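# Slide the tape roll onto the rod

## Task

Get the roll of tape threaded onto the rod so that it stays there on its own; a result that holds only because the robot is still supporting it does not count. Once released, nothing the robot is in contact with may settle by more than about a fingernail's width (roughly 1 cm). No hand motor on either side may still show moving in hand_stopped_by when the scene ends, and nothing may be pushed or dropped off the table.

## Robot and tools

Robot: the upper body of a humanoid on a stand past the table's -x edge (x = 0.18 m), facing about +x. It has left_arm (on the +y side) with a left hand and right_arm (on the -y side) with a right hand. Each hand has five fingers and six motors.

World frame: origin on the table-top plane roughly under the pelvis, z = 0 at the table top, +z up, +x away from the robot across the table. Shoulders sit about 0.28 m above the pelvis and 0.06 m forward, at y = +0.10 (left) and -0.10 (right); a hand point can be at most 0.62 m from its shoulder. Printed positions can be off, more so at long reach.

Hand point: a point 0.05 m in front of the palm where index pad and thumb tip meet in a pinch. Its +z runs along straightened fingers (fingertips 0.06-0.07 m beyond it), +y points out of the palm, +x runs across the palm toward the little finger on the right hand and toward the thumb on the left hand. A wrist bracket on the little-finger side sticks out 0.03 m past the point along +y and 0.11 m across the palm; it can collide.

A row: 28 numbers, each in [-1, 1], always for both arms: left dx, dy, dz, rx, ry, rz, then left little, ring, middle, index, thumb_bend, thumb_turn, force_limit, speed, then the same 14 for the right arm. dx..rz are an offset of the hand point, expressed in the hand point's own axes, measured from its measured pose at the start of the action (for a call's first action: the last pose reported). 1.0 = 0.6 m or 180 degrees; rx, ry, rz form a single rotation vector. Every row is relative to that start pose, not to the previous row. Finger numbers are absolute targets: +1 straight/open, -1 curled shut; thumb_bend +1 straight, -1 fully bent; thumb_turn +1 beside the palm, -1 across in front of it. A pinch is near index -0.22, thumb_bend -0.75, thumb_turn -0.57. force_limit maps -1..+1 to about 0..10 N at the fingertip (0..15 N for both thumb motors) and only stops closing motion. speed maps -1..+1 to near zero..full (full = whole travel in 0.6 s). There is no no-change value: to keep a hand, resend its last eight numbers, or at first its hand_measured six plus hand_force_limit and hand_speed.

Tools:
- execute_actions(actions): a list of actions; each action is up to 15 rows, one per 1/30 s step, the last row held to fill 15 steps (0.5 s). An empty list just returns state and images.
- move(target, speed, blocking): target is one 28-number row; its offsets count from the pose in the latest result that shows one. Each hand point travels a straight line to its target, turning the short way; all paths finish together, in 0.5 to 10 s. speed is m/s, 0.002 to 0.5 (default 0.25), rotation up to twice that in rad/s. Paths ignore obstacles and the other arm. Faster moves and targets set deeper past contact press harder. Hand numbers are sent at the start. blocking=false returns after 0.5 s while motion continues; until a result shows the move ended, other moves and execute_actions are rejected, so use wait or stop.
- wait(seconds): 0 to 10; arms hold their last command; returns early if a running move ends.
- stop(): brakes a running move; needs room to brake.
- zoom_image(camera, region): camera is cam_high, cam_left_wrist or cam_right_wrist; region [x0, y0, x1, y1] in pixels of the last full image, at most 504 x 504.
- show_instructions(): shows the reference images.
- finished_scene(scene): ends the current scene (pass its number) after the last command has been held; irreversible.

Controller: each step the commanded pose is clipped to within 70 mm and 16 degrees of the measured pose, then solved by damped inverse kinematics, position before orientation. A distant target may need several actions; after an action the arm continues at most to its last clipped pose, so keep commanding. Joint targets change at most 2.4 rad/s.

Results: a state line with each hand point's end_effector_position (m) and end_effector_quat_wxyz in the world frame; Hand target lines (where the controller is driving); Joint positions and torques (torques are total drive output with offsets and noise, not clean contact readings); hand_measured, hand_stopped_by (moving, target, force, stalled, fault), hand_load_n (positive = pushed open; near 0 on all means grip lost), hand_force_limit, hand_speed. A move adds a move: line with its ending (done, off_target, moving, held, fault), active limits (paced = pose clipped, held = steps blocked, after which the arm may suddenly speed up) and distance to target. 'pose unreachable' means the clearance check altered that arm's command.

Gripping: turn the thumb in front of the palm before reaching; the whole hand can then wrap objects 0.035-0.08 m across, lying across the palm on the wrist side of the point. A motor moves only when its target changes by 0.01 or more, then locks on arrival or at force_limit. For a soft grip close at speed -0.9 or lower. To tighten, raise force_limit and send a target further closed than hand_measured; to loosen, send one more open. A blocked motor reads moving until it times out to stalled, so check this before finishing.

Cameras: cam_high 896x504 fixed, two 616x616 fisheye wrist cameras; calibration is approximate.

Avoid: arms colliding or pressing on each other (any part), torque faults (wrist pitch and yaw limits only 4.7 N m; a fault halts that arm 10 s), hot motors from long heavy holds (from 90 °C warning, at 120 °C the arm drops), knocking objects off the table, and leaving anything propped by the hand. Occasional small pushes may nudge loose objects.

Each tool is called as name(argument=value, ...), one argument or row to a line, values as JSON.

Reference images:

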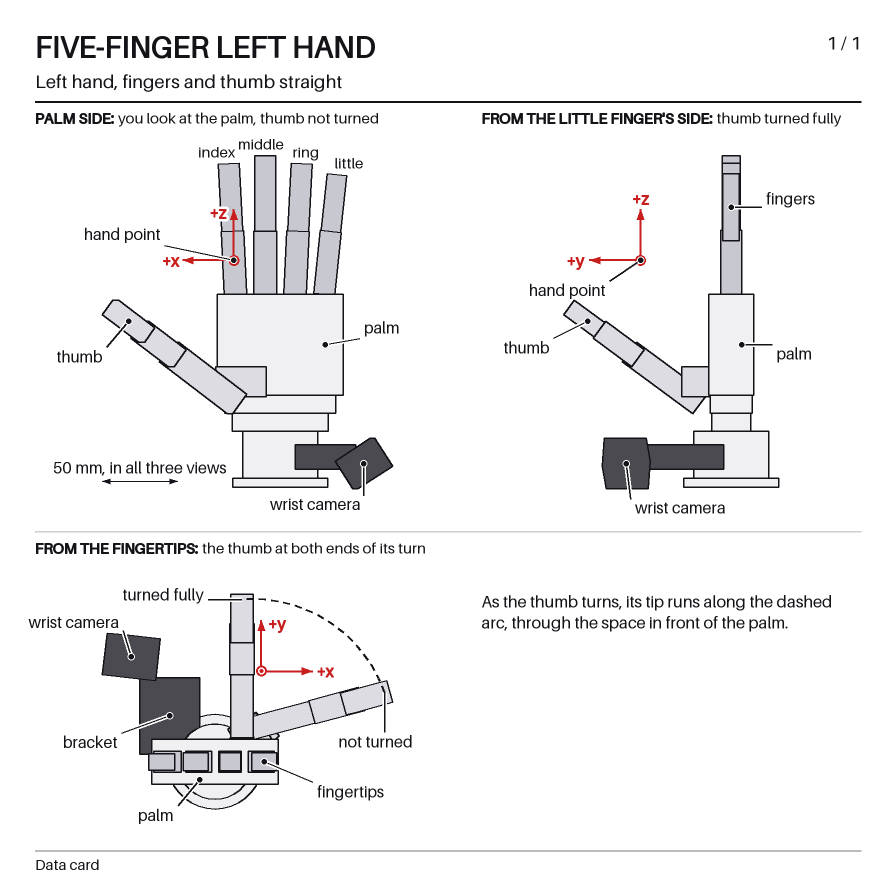

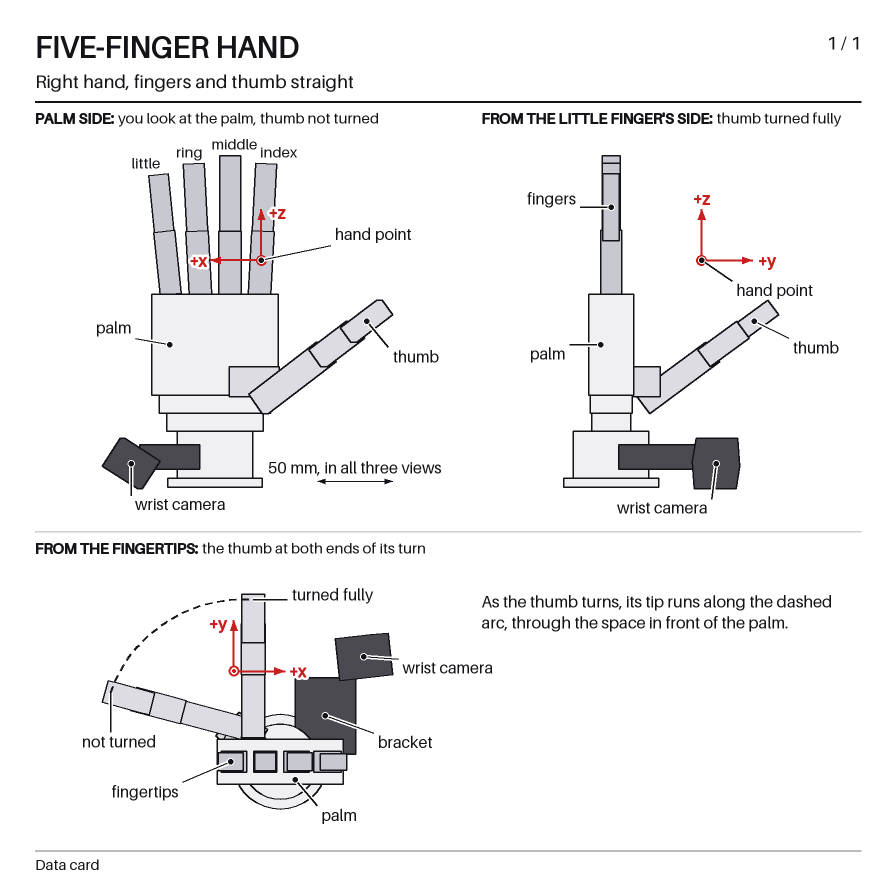

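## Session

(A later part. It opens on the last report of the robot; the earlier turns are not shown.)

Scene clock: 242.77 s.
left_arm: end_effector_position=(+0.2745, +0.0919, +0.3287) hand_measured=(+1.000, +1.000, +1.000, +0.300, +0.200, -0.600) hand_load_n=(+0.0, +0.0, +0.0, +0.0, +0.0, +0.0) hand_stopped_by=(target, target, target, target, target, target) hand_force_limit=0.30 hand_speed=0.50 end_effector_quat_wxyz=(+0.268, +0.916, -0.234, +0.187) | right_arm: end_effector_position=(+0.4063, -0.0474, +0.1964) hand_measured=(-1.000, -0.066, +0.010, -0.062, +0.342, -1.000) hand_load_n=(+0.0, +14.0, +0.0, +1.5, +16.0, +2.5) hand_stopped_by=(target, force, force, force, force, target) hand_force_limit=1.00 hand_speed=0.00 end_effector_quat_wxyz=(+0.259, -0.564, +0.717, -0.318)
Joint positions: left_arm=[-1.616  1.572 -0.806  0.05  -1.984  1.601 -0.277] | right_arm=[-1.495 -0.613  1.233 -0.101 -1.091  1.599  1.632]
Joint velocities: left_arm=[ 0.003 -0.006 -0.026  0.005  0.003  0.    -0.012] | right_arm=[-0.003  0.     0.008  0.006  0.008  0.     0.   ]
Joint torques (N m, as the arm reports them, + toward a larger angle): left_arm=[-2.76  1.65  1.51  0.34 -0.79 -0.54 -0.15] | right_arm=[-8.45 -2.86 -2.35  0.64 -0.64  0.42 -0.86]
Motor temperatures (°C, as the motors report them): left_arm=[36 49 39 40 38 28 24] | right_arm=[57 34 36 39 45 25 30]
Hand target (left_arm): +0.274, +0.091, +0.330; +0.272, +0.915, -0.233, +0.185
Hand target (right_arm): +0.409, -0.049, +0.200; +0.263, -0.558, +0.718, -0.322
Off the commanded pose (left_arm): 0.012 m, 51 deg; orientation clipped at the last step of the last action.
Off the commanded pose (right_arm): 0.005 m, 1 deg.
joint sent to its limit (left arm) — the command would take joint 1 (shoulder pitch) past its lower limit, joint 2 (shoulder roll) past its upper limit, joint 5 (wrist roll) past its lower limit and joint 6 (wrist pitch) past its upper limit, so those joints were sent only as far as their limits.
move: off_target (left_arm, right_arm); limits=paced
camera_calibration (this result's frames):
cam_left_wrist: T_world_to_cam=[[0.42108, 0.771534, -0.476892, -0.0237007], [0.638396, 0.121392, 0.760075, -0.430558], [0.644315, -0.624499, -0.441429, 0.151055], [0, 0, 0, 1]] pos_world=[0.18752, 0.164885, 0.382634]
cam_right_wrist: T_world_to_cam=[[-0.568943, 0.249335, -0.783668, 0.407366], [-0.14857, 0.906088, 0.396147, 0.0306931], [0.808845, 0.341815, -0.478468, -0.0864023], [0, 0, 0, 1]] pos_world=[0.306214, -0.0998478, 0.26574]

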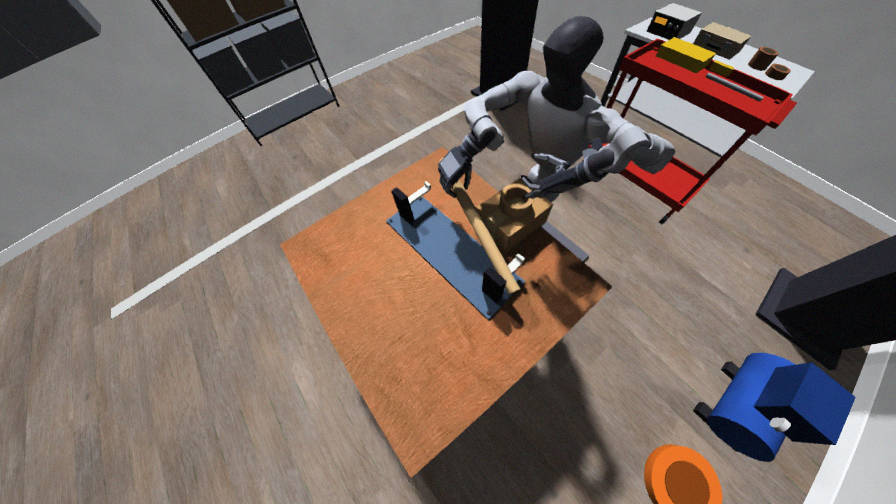

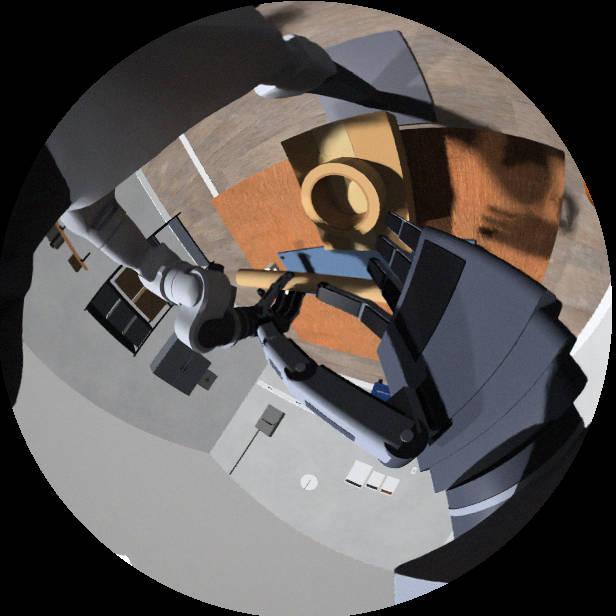

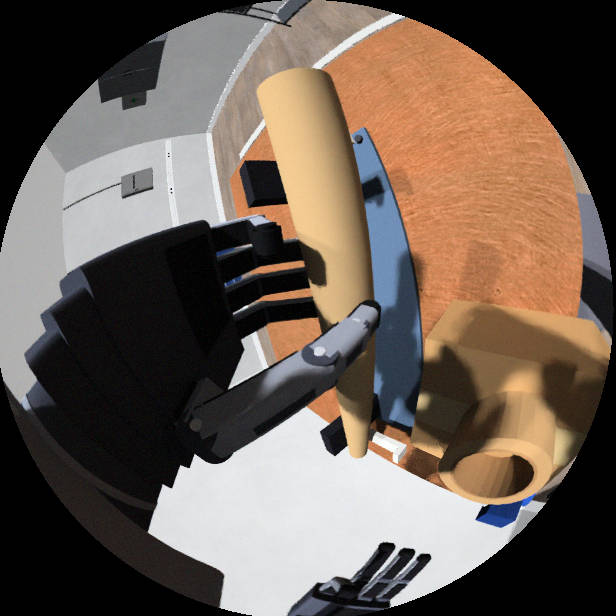

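move(
  target=[0,-0.17,-0.1,0,0.27,0, 1,1,1,0.3,0.2,-0.6,0.3,0.5, 0,0,0,0,0,0, -1,-1,-1,-1,-0.9,-1,1,0.0],
)

move(
  target=[0,0.15,0.1,0,0,0.5, 1,1,1,0.3,0.2,-0.6,0.3,0.5, 0,0,0,0,0,0, -1,-1,-1,-1,-0.9,-1,1,0.0],
)

Scene clock: 253.87 s.
left_arm: end_effector_position=(+0.3124, +0.2152, +0.3364) hand_measured=(+1.000, +1.000, +1.000, +0.300, +0.200, -0.600) hand_load_n=(+0.0, +0.0, +0.0, +0.0, +0.0, +0.0) hand_stopped_by=(target, target, target, target, target, target) hand_force_limit=0.30 hand_speed=0.50 end_effector_quat_wxyz=(+0.335, +0.755, -0.080, +0.558) | right_arm: end_effector_position=(+0.4051, -0.0475, +0.1943) hand_measured=(-1.000, -0.066, +0.010, -0.062, +0.342, -1.000) hand_load_n=(+0.0, +13.5, +0.0, +2.0, +16.0, +3.0) hand_stopped_by=(target, force, force, force, force, target) hand_force_limit=1.00 hand_speed=0.00 end_effector_quat_wxyz=(+0.257, -0.565, +0.718, -0.316)
Joint positions: left_arm=[-0.113  0.965  0.792 -0.108 -1.083  1.038 -0.869] | right_arm=[-1.491 -0.612  1.233 -0.101 -1.089  1.599  1.632]
Joint velocities: left_arm=[ 0.002  0.     0.     0.     0.    -0.005  0.   ] | right_arm=[0.    0.008 0.    0.011 0.    0.    0.   ]
Joint torques (N m, as the arm reports them, + toward a larger angle): left_arm=[-1.52  4.45  1.5  -0.89 -0.57 -1.16 -0.08] | right_arm=[-8.79 -2.11 -2.36  0.5  -0.16  0.24 -0.67]
Motor temperatures (°C, as the motors report them): left_arm=[37 48 39 40 38 28 25] | right_arm=[58 34 37 39 45 25 30]
Hand target (left_arm): +0.313, +0.216, +0.336; +0.334, +0.755, -0.080, +0.558
Hand target (right_arm): +0.406, -0.047, +0.196; +0.259, -0.564, +0.717, -0.318
Off the commanded pose (left_arm): 0.013 m, 3 deg.
Off the commanded pose (right_arm): 0.002 m, 0 deg.
move: off_target (left_arm); limits=paced
camera_calibration (this result's frames):
cam_left_wrist: T_world_to_cam=[[0.459068, 0.71096, -0.532721, -0.111185], [-0.0509122, 0.619709, 0.783179, -0.375262], [0.886941, -0.332411, 0.320685, -0.187989], [0, 0, 0, 1]] pos_world=[0.198671, 0.249111, 0.294952]
cam_right_wrist: T_world_to_cam=[[-0.574366, 0.249189, -0.779749, 0.406545], [-0.146059, 0.90606, 0.397143, 0.0301984], [0.805463, 0.341995, -0.484013, -0.083987], [0, 0, 0, 1]] pos_world=[0.305565, -0.0999452, 0.264359]

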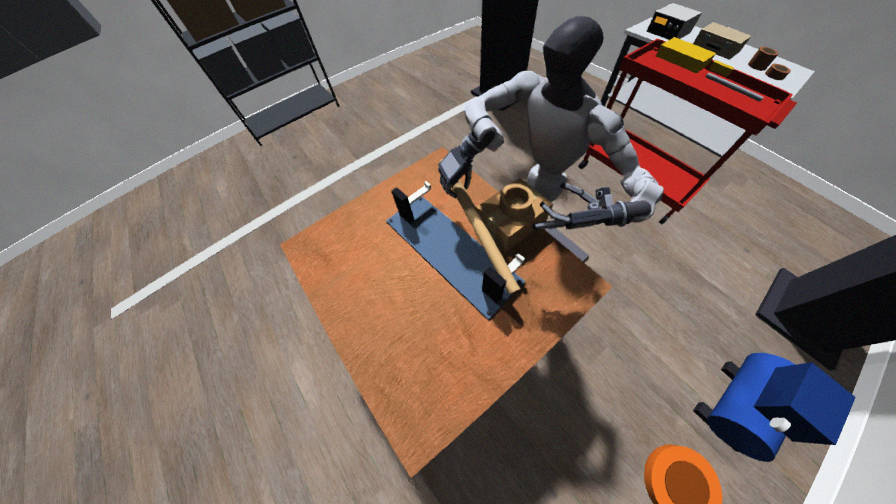

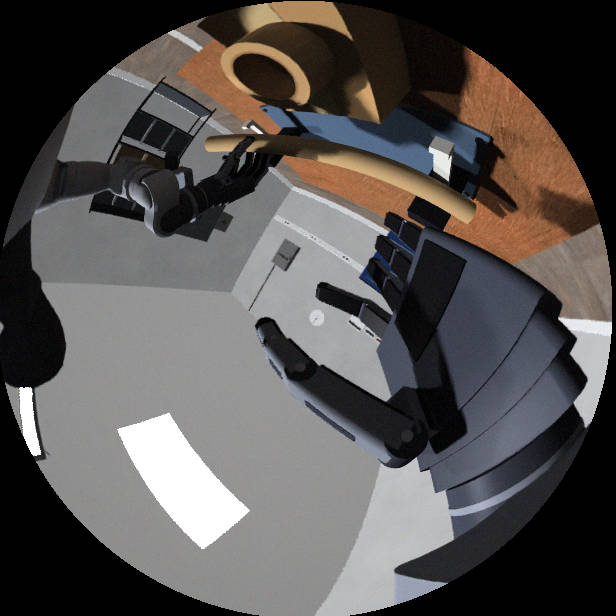

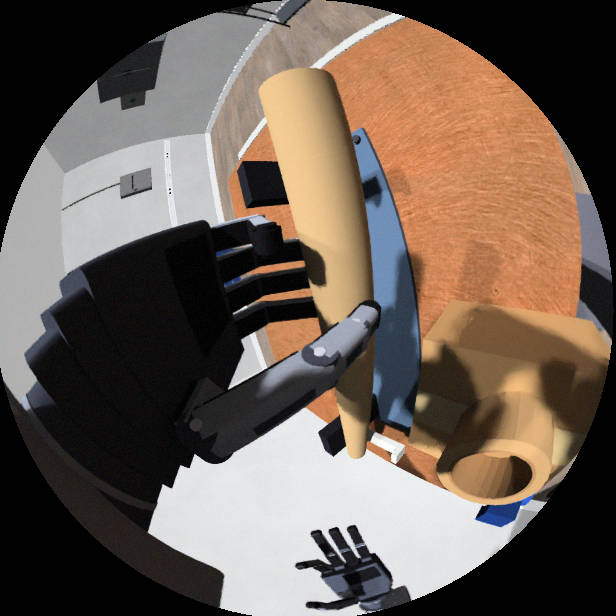

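Scene clock: 257.37 s.
left_arm: end_effector_position=(+0.3112, +0.1037, +0.3666) hand_measured=(+1.000, +1.000, +1.000, +0.300, +0.200, -0.600) hand_load_n=(+0.0, +0.0, +0.0, +0.0, +0.0, +0.0) hand_stopped_by=(target, target, target, target, target, target) hand_force_limit=0.30 hand_speed=0.50 end_effector_quat_wxyz=(+0.141, -0.470, +0.591, -0.640) | right_arm: end_effector_position=(+0.4046, -0.0476, +0.1933) hand_measured=(-1.000, -0.066, +0.010, -0.062, +0.342, -1.000) hand_load_n=(+0.0, +13.0, +0.0, +2.5, +16.0, +3.5) hand_stopped_by=(target, force, force, force, force, target) hand_force_limit=1.00 hand_speed=0.00 end_effector_quat_wxyz=(+0.256, -0.566, +0.718, -0.315)
Joint positions: left_arm=[-0.388  1.308  0.461 -0.508 -0.448  0.234 -0.791] | right_arm=[-1.488 -0.612  1.233 -0.102 -1.088  1.599  1.632]
Joint velocities: left_arm=[ 0.     0.002  0.005 -0.003  0.     0.     0.001] | right_arm=[-0.003  0.003  0.006  0.     0.     0.     0.   ]
Joint torques (N m, as the arm reports them, + toward a larger angle): left_arm=[-2.21  3.74  1.73 -0.16  0.35 -0.68  0.69] | right_arm=[-8.35 -2.57 -2.16  0.17 -0.1   0.19 -0.72]
Motor temperatures (°C, as the motors report them): left_arm=[37 48 39 40 38 28 25] | right_arm=[58 34 37 39 45 25 30]
Hand target (left_arm): +0.312, +0.104, +0.366; +0.144, -0.468, +0.593, -0.640
Hand target (right_arm): +0.405, -0.048, +0.194; +0.257, -0.565, +0.717, -0.316
Off the commanded pose (left_arm): 0.008 m, 2 deg.
Off the commanded pose (right_arm): 0.001 m, 0 deg.
joint sent to its limit (right arm) — the command would take joint 7 (wrist yaw) past its upper limit, so that joint was sent only as far as its limit.
move: off_target (left_arm)
camera_calibration (this result's frames):
cam_left_wrist: T_world_to_cam=[[0.45463, 0.342871, 0.822041, -0.472317], [-0.797071, -0.255256, 0.547287, 0.0795713], [0.397479, -0.904038, 0.157245, 0.0379056], [0, 0, 0, 1]] pos_world=[0.263087, 0.216523, 0.338755]
cam_right_wrist: T_world_to_cam=[[-0.576666, 0.249253, -0.778029, 0.406087], [-0.144792, 0.906067, 0.397591, 0.0299928], [0.804047, 0.34193, -0.486408, -0.0830142], [0, 0, 0, 1]] pos_world=[0.305267, -0.100009, 0.263644]

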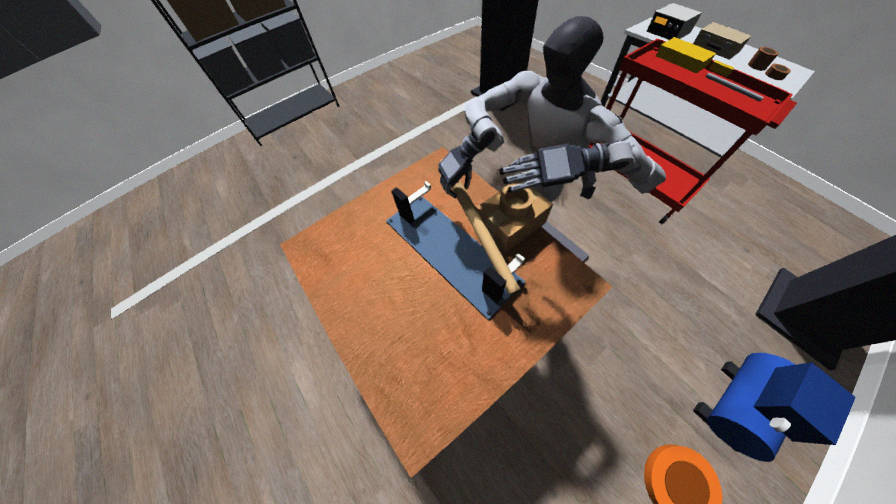

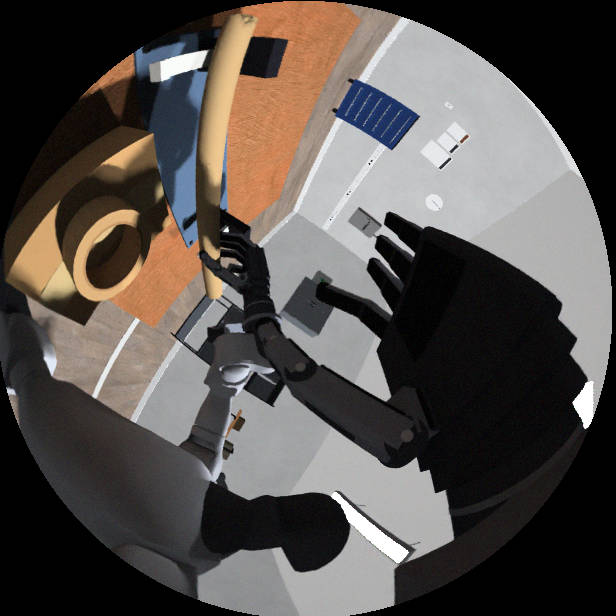

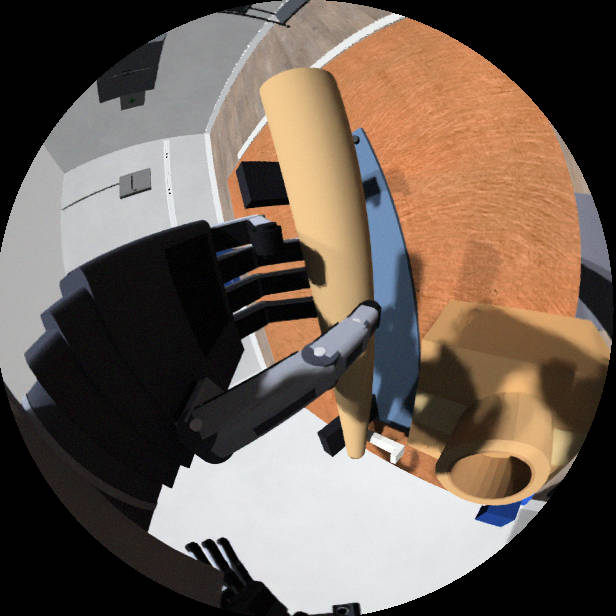

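move(
  speed=0.15,
  target=[0,0.243,0.083,0,0,0, 1,1,1,0.6,0.6,-0.8,0.3,0.5, 0,0,0,0,0,0, -1,-1,-1,-1,-0.9,-1,1,0.0],
)

Scene clock: 270.10 s.
left_arm: end_effector_position=(+0.2938, +0.0400, +0.2289) hand_measured=(+1.000, +1.000, +1.000, +0.600, +0.600, -0.800) hand_load_n=(+0.0, +0.0, +0.0, +0.0, +0.0, +0.0) hand_stopped_by=(target, target, target, target, target, target) hand_force_limit=0.30 hand_speed=0.50 end_effector_quat_wxyz=(+0.141, -0.476, +0.588, -0.638) | right_arm: end_effector_position=(+0.4043, -0.0477, +0.1926) hand_measured=(-1.000, -0.066, +0.010, -0.062, +0.342, -1.000) hand_load_n=(+0.0, +13.0, +0.0, +2.5, +16.0, +3.5) hand_stopped_by=(target, force, force, force, force, target) hand_force_limit=1.00 hand_speed=0.00 end_effector_quat_wxyz=(+0.255, -0.566, +0.718, -0.315)
Joint positions: left_arm=[-0.1    1.002 -0.087 -0.797  0.139  0.21  -0.346] | right_arm=[-1.486 -0.611  1.233 -0.102 -1.088  1.599  1.632]
Joint velocities: left_arm=[ 0.    -0.005 -0.011  0.002 -0.005  0.     0.003] | right_arm=[ 0.008  0.003  0.015 -0.002  0.002  0.     0.   ]
Joint torques (N m, as the arm reports them, + toward a larger angle): left_arm=[-1.77  2.3   1.34 -1.19  0.49 -0.56  0.68] | right_arm=[-8.02 -2.72 -2.24 -0.12 -0.18  0.25 -0.66]
Motor temperatures (°C, as the motors report them): left_arm=[37 49 39 40 38 27 25] | right_arm=[59 34 37 39 45 25 30]
Hand target (left_arm): +0.295, +0.041, +0.229; +0.144, -0.477, +0.587, -0.638
Hand target (right_arm): +0.405, -0.048, +0.193; +0.256, -0.566, +0.718, -0.315
Off the commanded pose (left_arm): 0.006 m, 1 deg.
Off the commanded pose (right_arm): 0.001 m, 0 deg.
joint sent to its limit (right arm) — the command would take joint 7 (wrist yaw) past its upper limit, so that joint was sent only as far as its limit.
move: off_target (left_arm)
camera_calibration (this result's frames):
cam_left_wrist: T_world_to_cam=[[0.457607, 0.351367, 0.816784, -0.329394], [-0.788948, -0.2632, 0.555236, 0.120881], [0.41007, -0.89848, 0.156768, 0.00504252], [0, 0, 0, 1]] pos_world=[0.244034, 0.152085, 0.201136]
cam_right_wrist: T_world_to_cam=[[-0.578003, 0.249301, -0.777021, 0.40579], [-0.143966, 0.906103, 0.397808, 0.0298872], [0.803235, 0.341799, -0.487839, -0.0824665], [0, 0, 0, 1]] pos_world=[0.305091, -0.100058, 0.263188]

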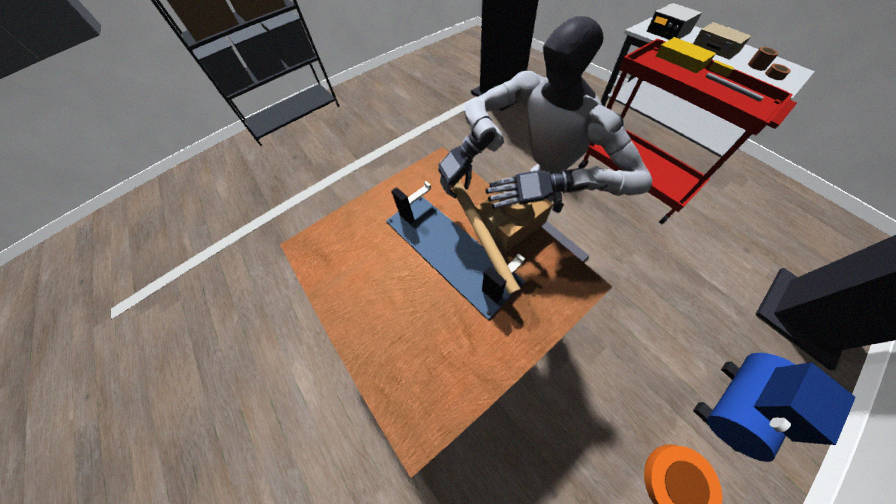

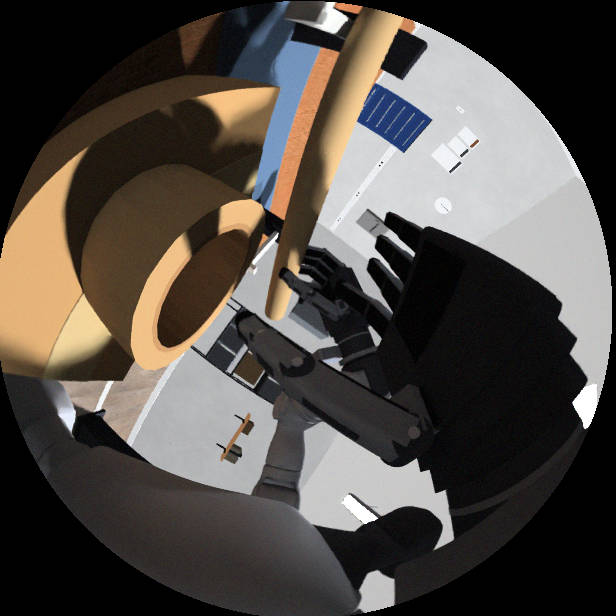

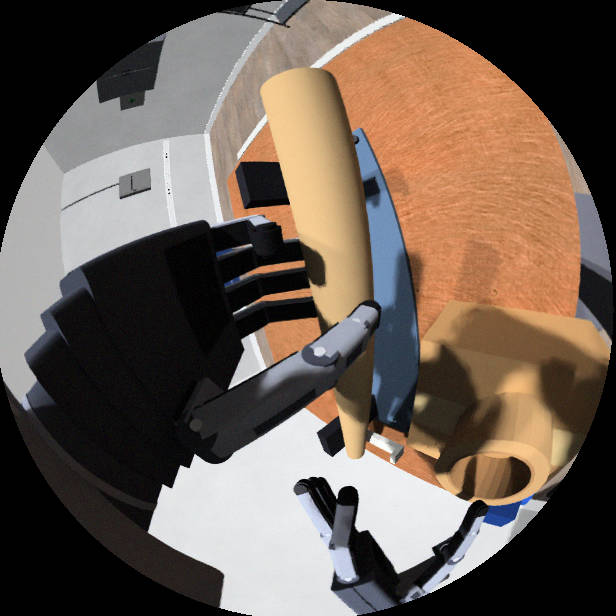

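move(
  speed=0.05,
  target=[-0.03,0.06,0.01,0,0,0, 1,1,1,0.6,0.6,-0.8,0.3,0.5, 0,0,0,0,0,0, -1,-1,-1,-1,-0.9,-1,1,0.0],
)

Scene clock: 274.47 s.
left_arm: end_effector_position=(+0.2942, +0.0418, +0.1894) hand_measured=(+1.000, +1.000, +1.000, +0.600, +0.600, -0.800) hand_load_n=(+0.0, +0.0, +0.0, +0.0, +0.0, +0.0) hand_stopped_by=(target, target, target, target, target, target) hand_force_limit=0.30 hand_speed=0.50 end_effector_quat_wxyz=(+0.141, -0.479, +0.586, -0.639) | right_arm: end_effector_position=(+0.4041, -0.0477, +0.1923) hand_measured=(-1.000, -0.066, +0.010, -0.062, +0.342, -1.000) hand_load_n=(+0.0, +12.5, +0.0, +2.5, +16.0, +3.5) hand_stopped_by=(target, force, force, force, force, target) hand_force_limit=1.00 hand_speed=0.00 end_effector_quat_wxyz=(+0.255, -0.566, +0.718, -0.314)
Joint positions: left_arm=[-0.045  0.958 -0.21  -0.638  0.262  0.042 -0.219] | right_arm=[-1.485 -0.611  1.233 -0.102 -1.088  1.599  1.632]
Joint velocities: left_arm=[ 0.005  0.002 -0.011  0.011 -0.002  0.     0.006] | right_arm=[ 0.003  0.008  0.017  0.003 -0.005  0.     0.   ]
Joint torques (N m, as the arm reports them, + toward a larger angle): left_arm=[-1.52  2.26  1.31 -1.45  0.31 -0.8   0.69] | right_arm=[-7.68 -2.42 -2.16  0.25 -0.33  0.18 -0.65]
Motor temperatures (°C, as the motors report them): left_arm=[37 48 39 40 38 27 26] | right_arm=[59 33 37 39 45 25 30]
Hand target (left_arm): +0.294, +0.042, +0.189; +0.142, -0.478, +0.586, -0.639
Hand target (right_arm): +0.404, -0.048, +0.193; +0.255, -0.566, +0.718, -0.315
Off the commanded pose (left_arm): 0.002 m, 0 deg.
Off the commanded pose (right_arm): 0.000 m, 0 deg.
joint sent to its limit (right arm) — the command would take joint 7 (wrist yaw) past its upper limit, so that joint was sent only as far as its limit.
move: done
camera_calibration (this result's frames):
cam_left_wrist: T_world_to_cam=[[0.457165, 0.356211, 0.814932, -0.297671], [-0.786691, -0.265463, 0.557357, 0.142627], [0.414871, -0.895904, 0.158867, 0.0107902], [0, 0, 0, 1]] pos_world=[0.243811, 0.153563, 0.161373]
cam_right_wrist: T_world_to_cam=[[-0.57881, 0.249345, -0.776406, 0.405606], [-0.143468, 0.906117, 0.397957, 0.0298146], [0.802743, 0.34173, -0.488696, -0.0821393], [0, 0, 0, 1]] pos_world=[0.304983, -0.100082, 0.262909]

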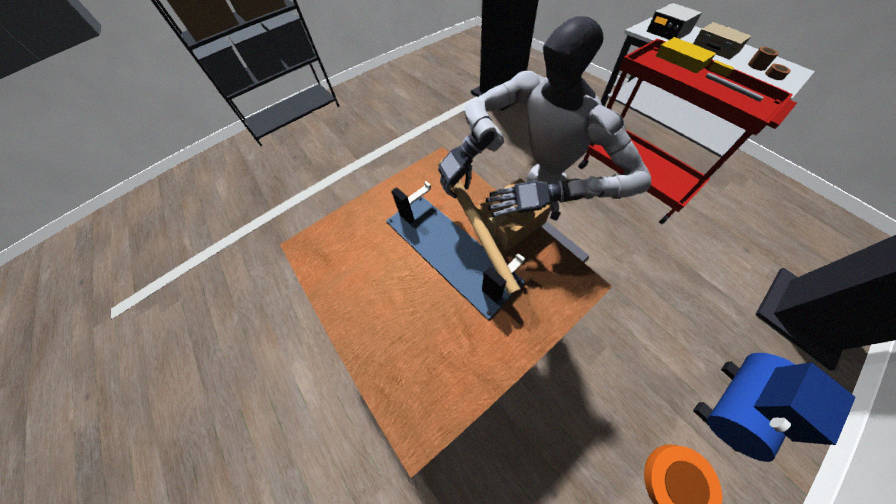

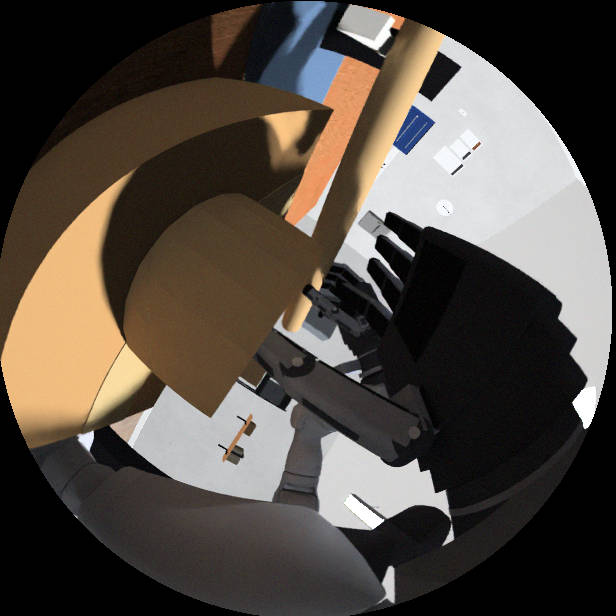

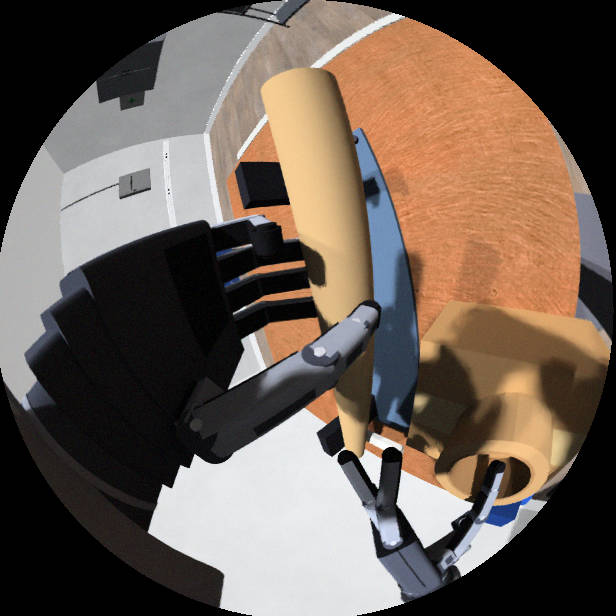

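Thumb is in the hole. Descend a bit more and pinch.

move(
  speed=0.05,
  target=[-0.015,0.03,0.005,0,0,0, 1,1,1,0.6,0.6,-0.8,0.3,0.5, 0,0,0,0,0,0, -1,-1,-1,-1,-0.9,-1,1,0.0],
)

move(
  target=[0,0,0,0,0,0, 1,1,-0.5,-0.6,-0.2,-0.8,0.8,0, 0,0,0,0,0,0, -1,-1,-1,-1,-0.9,-1,1,0.0],
)

move(
  speed=0.08,
  target=[0.07,-0.15,-0.025,0,0,0, 1,1,-0.5,-0.6,-0.2,-0.8,0.8,0, 0,0,0,0,0,0, -1,-1,-1,-1,-0.9,-1,1,0.0],
)

Scene clock: 281.17 s.
left_arm: end_effector_position=(+0.2948, +0.0412, +0.1742) hand_measured=(+1.000, +1.000, +1.000, +0.600, +0.600, -0.800) hand_load_n=(+0.0, +0.0, +0.0, +0.0, +0.0, +0.5) hand_stopped_by=(target, target, target, target, target, target) hand_force_limit=0.30 hand_speed=0.50 end_effector_quat_wxyz=(+0.142, -0.476, +0.581, -0.644) | right_arm: end_effector_position=(+0.4040, -0.0477, +0.1920) hand_measured=(-1.000, -0.066, +0.010, -0.062, +0.342, -1.000) hand_load_n=(+0.0, +12.5, +0.0, +2.5, +16.0, +3.5) hand_stopped_by=(target, force, force, force, force, target) hand_force_limit=1.00 hand_speed=0.00 end_effector_quat_wxyz=(+0.254, -0.566, +0.718, -0.314)
Joint positions: left_arm=[-0.04   0.933 -0.264 -0.552  0.311 -0.036 -0.15 ] | right_arm=[-1.484 -0.611  1.233 -0.102 -1.088  1.599  1.632]
Joint velocities: left_arm=[ 0.005 -0.008 -0.011  0.006  0.     0.     0.013] | right_arm=[ 0.003  0.006 -0.005 -0.002  0.003  0.     0.   ]
Joint torques (N m, as the arm reports them, + toward a larger angle): left_arm=[-1.39  2.4   0.98 -1.24  0.35 -0.65  0.53] | right_arm=[-7.91 -2.26 -2.3   0.51 -0.62  0.2  -0.63]
Motor temperatures (°C, as the motors report them): left_arm=[37 48 39 40 38 27 26] | right_arm=[59 33 37 39 45 25 30]
Hand target (left_arm): +0.294, +0.043, +0.169; -0.142, +0.479, -0.585, +0.639
Hand target (right_arm): +0.404, -0.048, +0.192; +0.255, -0.566, +0.718, -0.314
Off the commanded pose (left_arm): 0.005 m, 1 deg.
Off the commanded pose (right_arm): 0.000 m, 0 deg.
joint sent to its limit (right arm) — the command would take joint 7 (wrist yaw) past its upper limit, so that joint was sent only as far as its limit.
move: off_target (left_arm)
camera_calibration (this result's frames):
cam_left_wrist: T_world_to_cam=[[0.449252, 0.365818, 0.815077, -0.283454], [-0.791976, -0.259145, 0.552827, 0.153539], [0.413457, -0.89388, 0.173298, 0.0102255], [0, 0, 0, 1]] pos_world=[0.244714, 0.152622, 0.144385]
cam_right_wrist: T_world_to_cam=[[-0.57934, 0.249511, -0.775957, 0.405463], [-0.143073, 0.906084, 0.398174, 0.0297045], [0.802431, 0.341696, -0.489232, -0.0819399], [0, 0, 0, 1]] pos_world=[0.304902, -0.100084, 0.262707]

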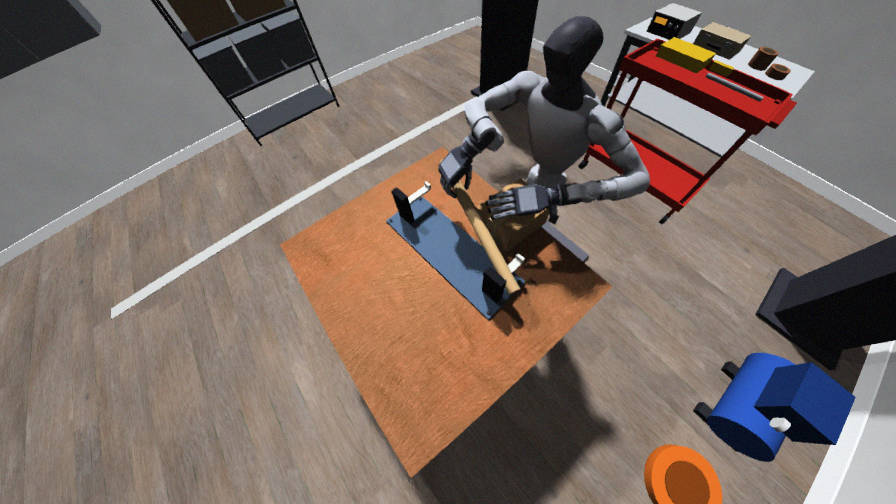

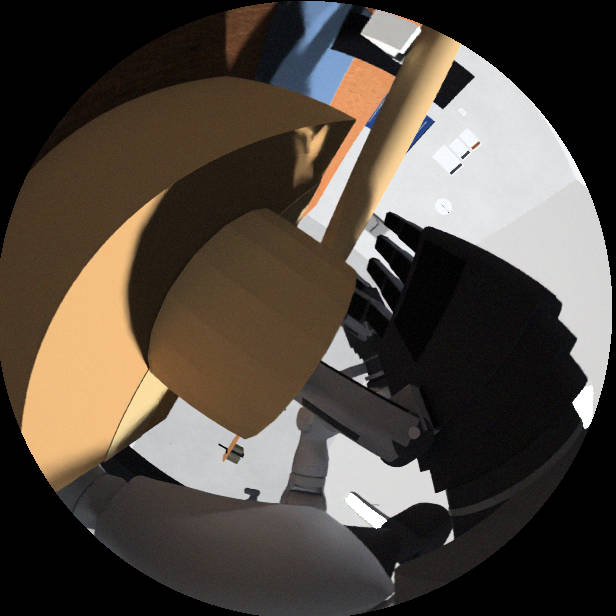

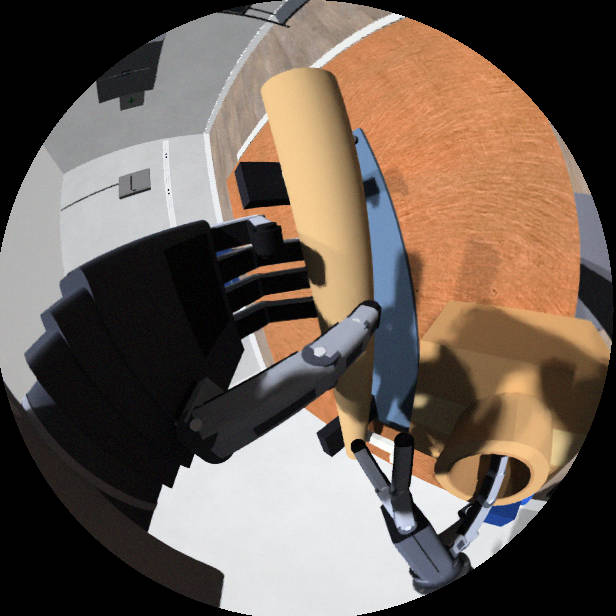

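Scene clock: 282.20 s.
left_arm: end_effector_position=(+0.2956, +0.0415, +0.1752) hand_measured=(+1.000, +1.000, -0.232, -0.216, +0.034, -0.800) hand_load_n=(+0.0, +0.0, +8.5, +11.0, +16.5, +4.5) hand_stopped_by=(target, target, force, force, force, target) hand_force_limit=0.80 hand_speed=0.00 end_effector_quat_wxyz=(+0.143, -0.476, +0.581, -0.645) | right_arm: end_effector_position=(+0.4039, -0.0477, +0.1917) hand_measured=(-1.000, -0.066, +0.010, -0.062, +0.342, -1.000) hand_load_n=(+0.0, +12.5, +0.0, +2.5, +16.0, +3.5) hand_stopped_by=(target, force, force, force, force, target) hand_force_limit=1.00 hand_speed=0.00 end_effector_quat_wxyz=(+0.254, -0.566, +0.719, -0.314)
Joint positions: left_arm=[-0.041  0.934 -0.262 -0.552  0.311 -0.036 -0.149] | right_arm=[-1.484 -0.611  1.233 -0.102 -1.088  1.599  1.632]
Joint velocities: left_arm=[0.    0.009 0.    0.002 0.008 0.    0.   ] | right_arm=[-0.006 -0.002  0.005  0.    -0.006  0.     0.   ]
Joint torques (N m, as the arm reports them, + toward a larger angle): left_arm=[-1.44  2.33  1.3  -1.65 -0.05 -0.69  0.58] | right_arm=[-7.76 -2.4  -1.92  0.02 -0.59  0.19 -0.75]
Motor temperatures (°C, as the motors report them): left_arm=[37 48 39 40 38 27 26] | right_arm=[59 33 37 39 45 25 30]
Hand target (left_arm): +0.295, +0.041, +0.174; -0.142, +0.476, -0.581, +0.644
Hand target (right_arm): +0.404, -0.048, +0.192; +0.254, -0.566, +0.718, -0.314
Off the commanded pose (left_arm): 0.001 m, 0 deg.
Off the commanded pose (right_arm): 0.000 m, 0 deg.
joint sent to its limit (right arm) — the command would take joint 7 (wrist yaw) past its upper limit, so that joint was sent only as far as its limit.
move: done
camera_calibration (this result's frames):
cam_left_wrist: T_world_to_cam=[[0.445438, 0.366528, 0.816849, -0.28397], [-0.793937, -0.259995, 0.549606, 0.154829], [0.413822, -0.893342, 0.175189, 0.00948362], [0, 0, 0, 1]] pos_world=[0.245491, 0.15281, 0.145204]
cam_right_wrist: T_world_to_cam=[[-0.579782, 0.249802, -0.775533, 0.405325], [-0.142603, 0.906038, 0.398447, 0.0295606], [0.802195, 0.341606, -0.489682, -0.0817882], [0, 0, 0, 1]] pos_world=[0.304826, -0.100095, 0.262514]

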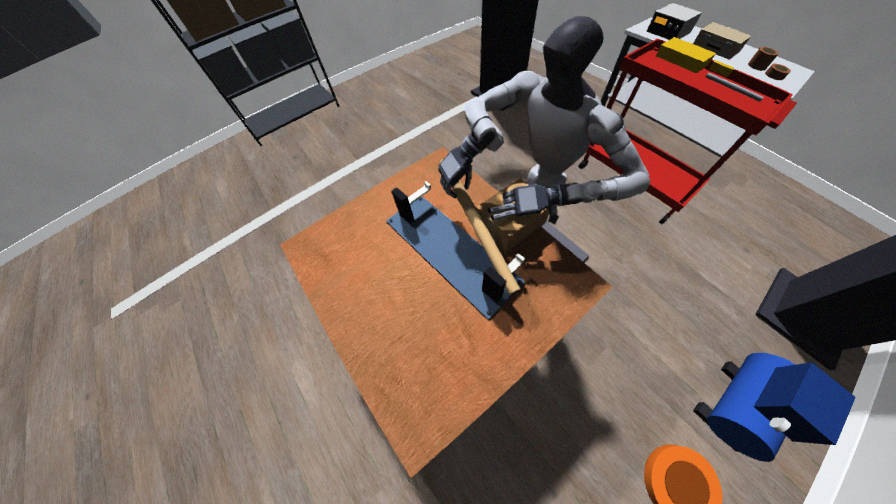

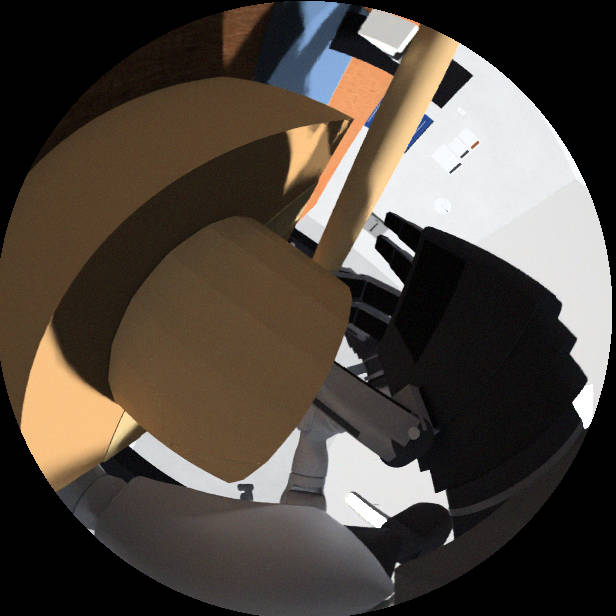

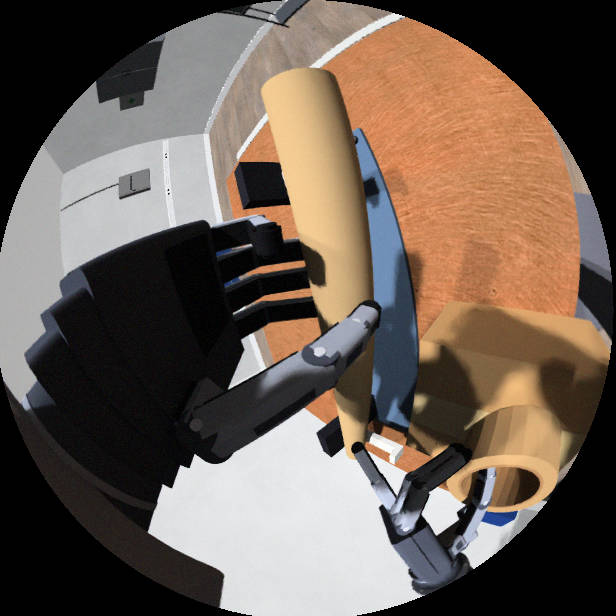

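Scene clock: 283.77 s.
left_arm: end_effector_position=(+0.2957, +0.0408, +0.2743) hand_measured=(+1.000, +1.000, -0.232, -0.218, +0.034, -0.800) hand_load_n=(+0.0, +0.0, +8.5, +0.0, +12.5, +1.5) hand_stopped_by=(target, target, force, force, force, target) hand_force_limit=0.80 hand_speed=0.00 end_effector_quat_wxyz=(+0.141, -0.472, +0.584, -0.645) | right_arm: end_effector_position=(+0.4039, -0.0477, +0.1916) hand_measured=(-1.000, -0.066, +0.010, -0.062, +0.342, -1.000) hand_load_n=(+0.0, +12.5, +0.0, +2.5, +16.0, +3.5) hand_stopped_by=(target, force, force, force, force, target) hand_force_limit=1.00 hand_speed=0.00 end_effector_quat_wxyz=(+0.254, -0.566, +0.719, -0.314)
Joint positions: left_arm=[-0.217  1.065  0.061 -0.893 -0.045  0.374 -0.447] | right_arm=[-1.483 -0.611  1.233 -0.102 -1.088  1.6    1.632]
Joint velocities: left_arm=[ 0.003  0.008  0.012 -0.005  0.003  0.004 -0.011] | right_arm=[ 0.009  0.    -0.002  0.008  0.014  0.     0.   ]
Joint torques (N m, as the arm reports them, + toward a larger angle): left_arm=[-2.16  2.54  2.03 -1.12  0.06 -0.63  0.67] | right_arm=[-7.93 -2.43 -2.5   0.49  0.03  0.18 -0.73]
Motor temperatures (°C, as the motors report them): left_arm=[37 48 39 40 38 27 26] | right_arm=[59 33 37 39 45 25 30]
Hand target (left_arm): +0.295, +0.040, +0.275; -0.140, +0.472, -0.585, +0.645
Hand target (right_arm): +0.404, -0.048, +0.192; +0.254, -0.566, +0.719, -0.314
Off the commanded pose (left_arm): 0.005 m, 1 deg.
Off the commanded pose (right_arm): 0.000 m, 0 deg.
move: off_target (left_arm)
camera_calibration (this result's frames):
cam_left_wrist: T_world_to_cam=[[0.447396, 0.358626, 0.819282, -0.365618], [-0.797764, -0.254035, 0.546845, 0.101893], [0.404239, -0.89825, 0.172445, -0.00474372], [0, 0, 0, 1]] pos_world=[0.24678, 0.152744, 0.244643]
cam_right_wrist: T_world_to_cam=[[-0.579932, 0.250177, -0.775301, 0.405243], [-0.142222, 0.905975, 0.398726, 0.0294089], [0.802155, 0.341499, -0.489823, -0.0817644], [0, 0, 0, 1]] pos_world=[0.304783, -0.100104, 0.262409]

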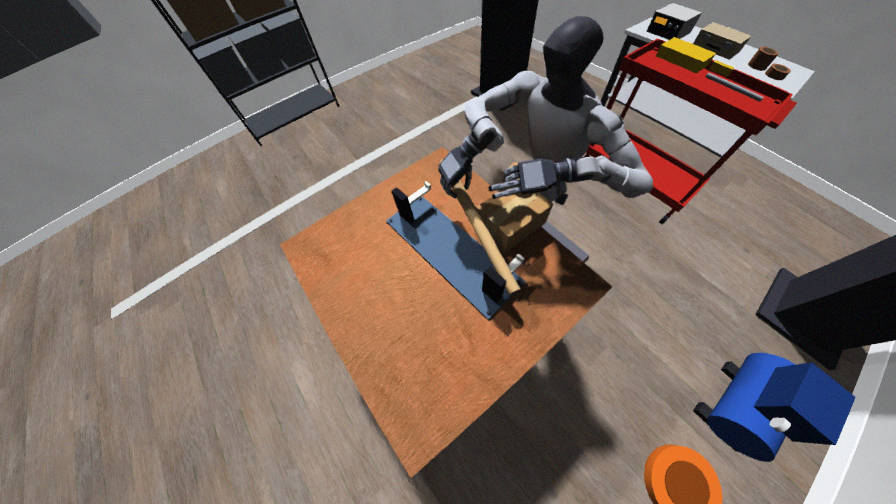

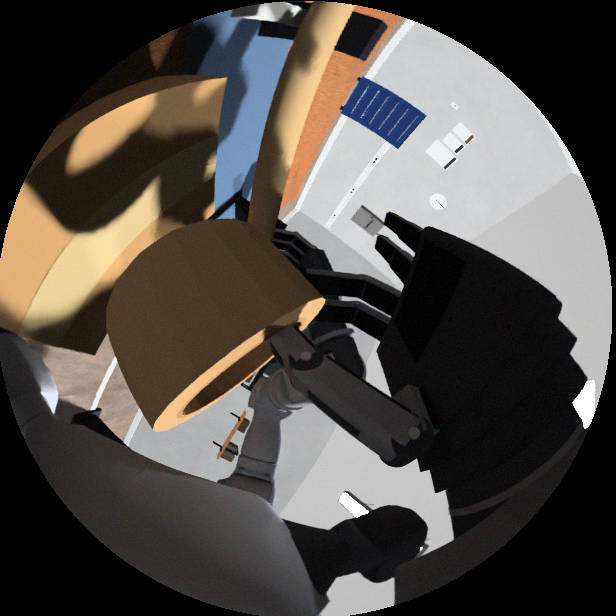

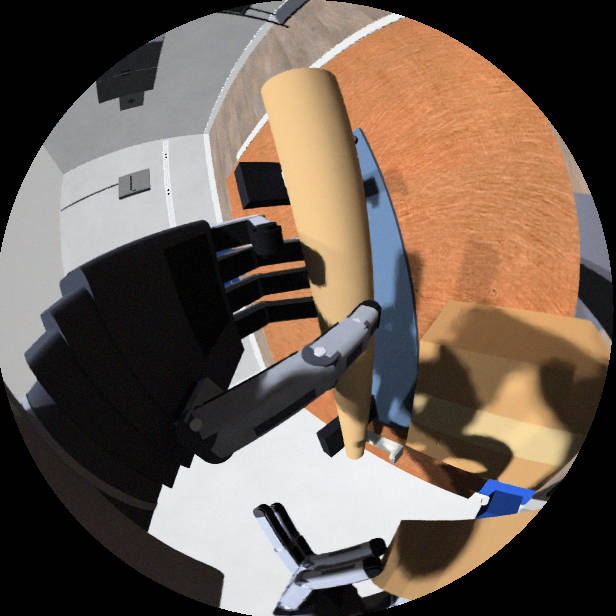

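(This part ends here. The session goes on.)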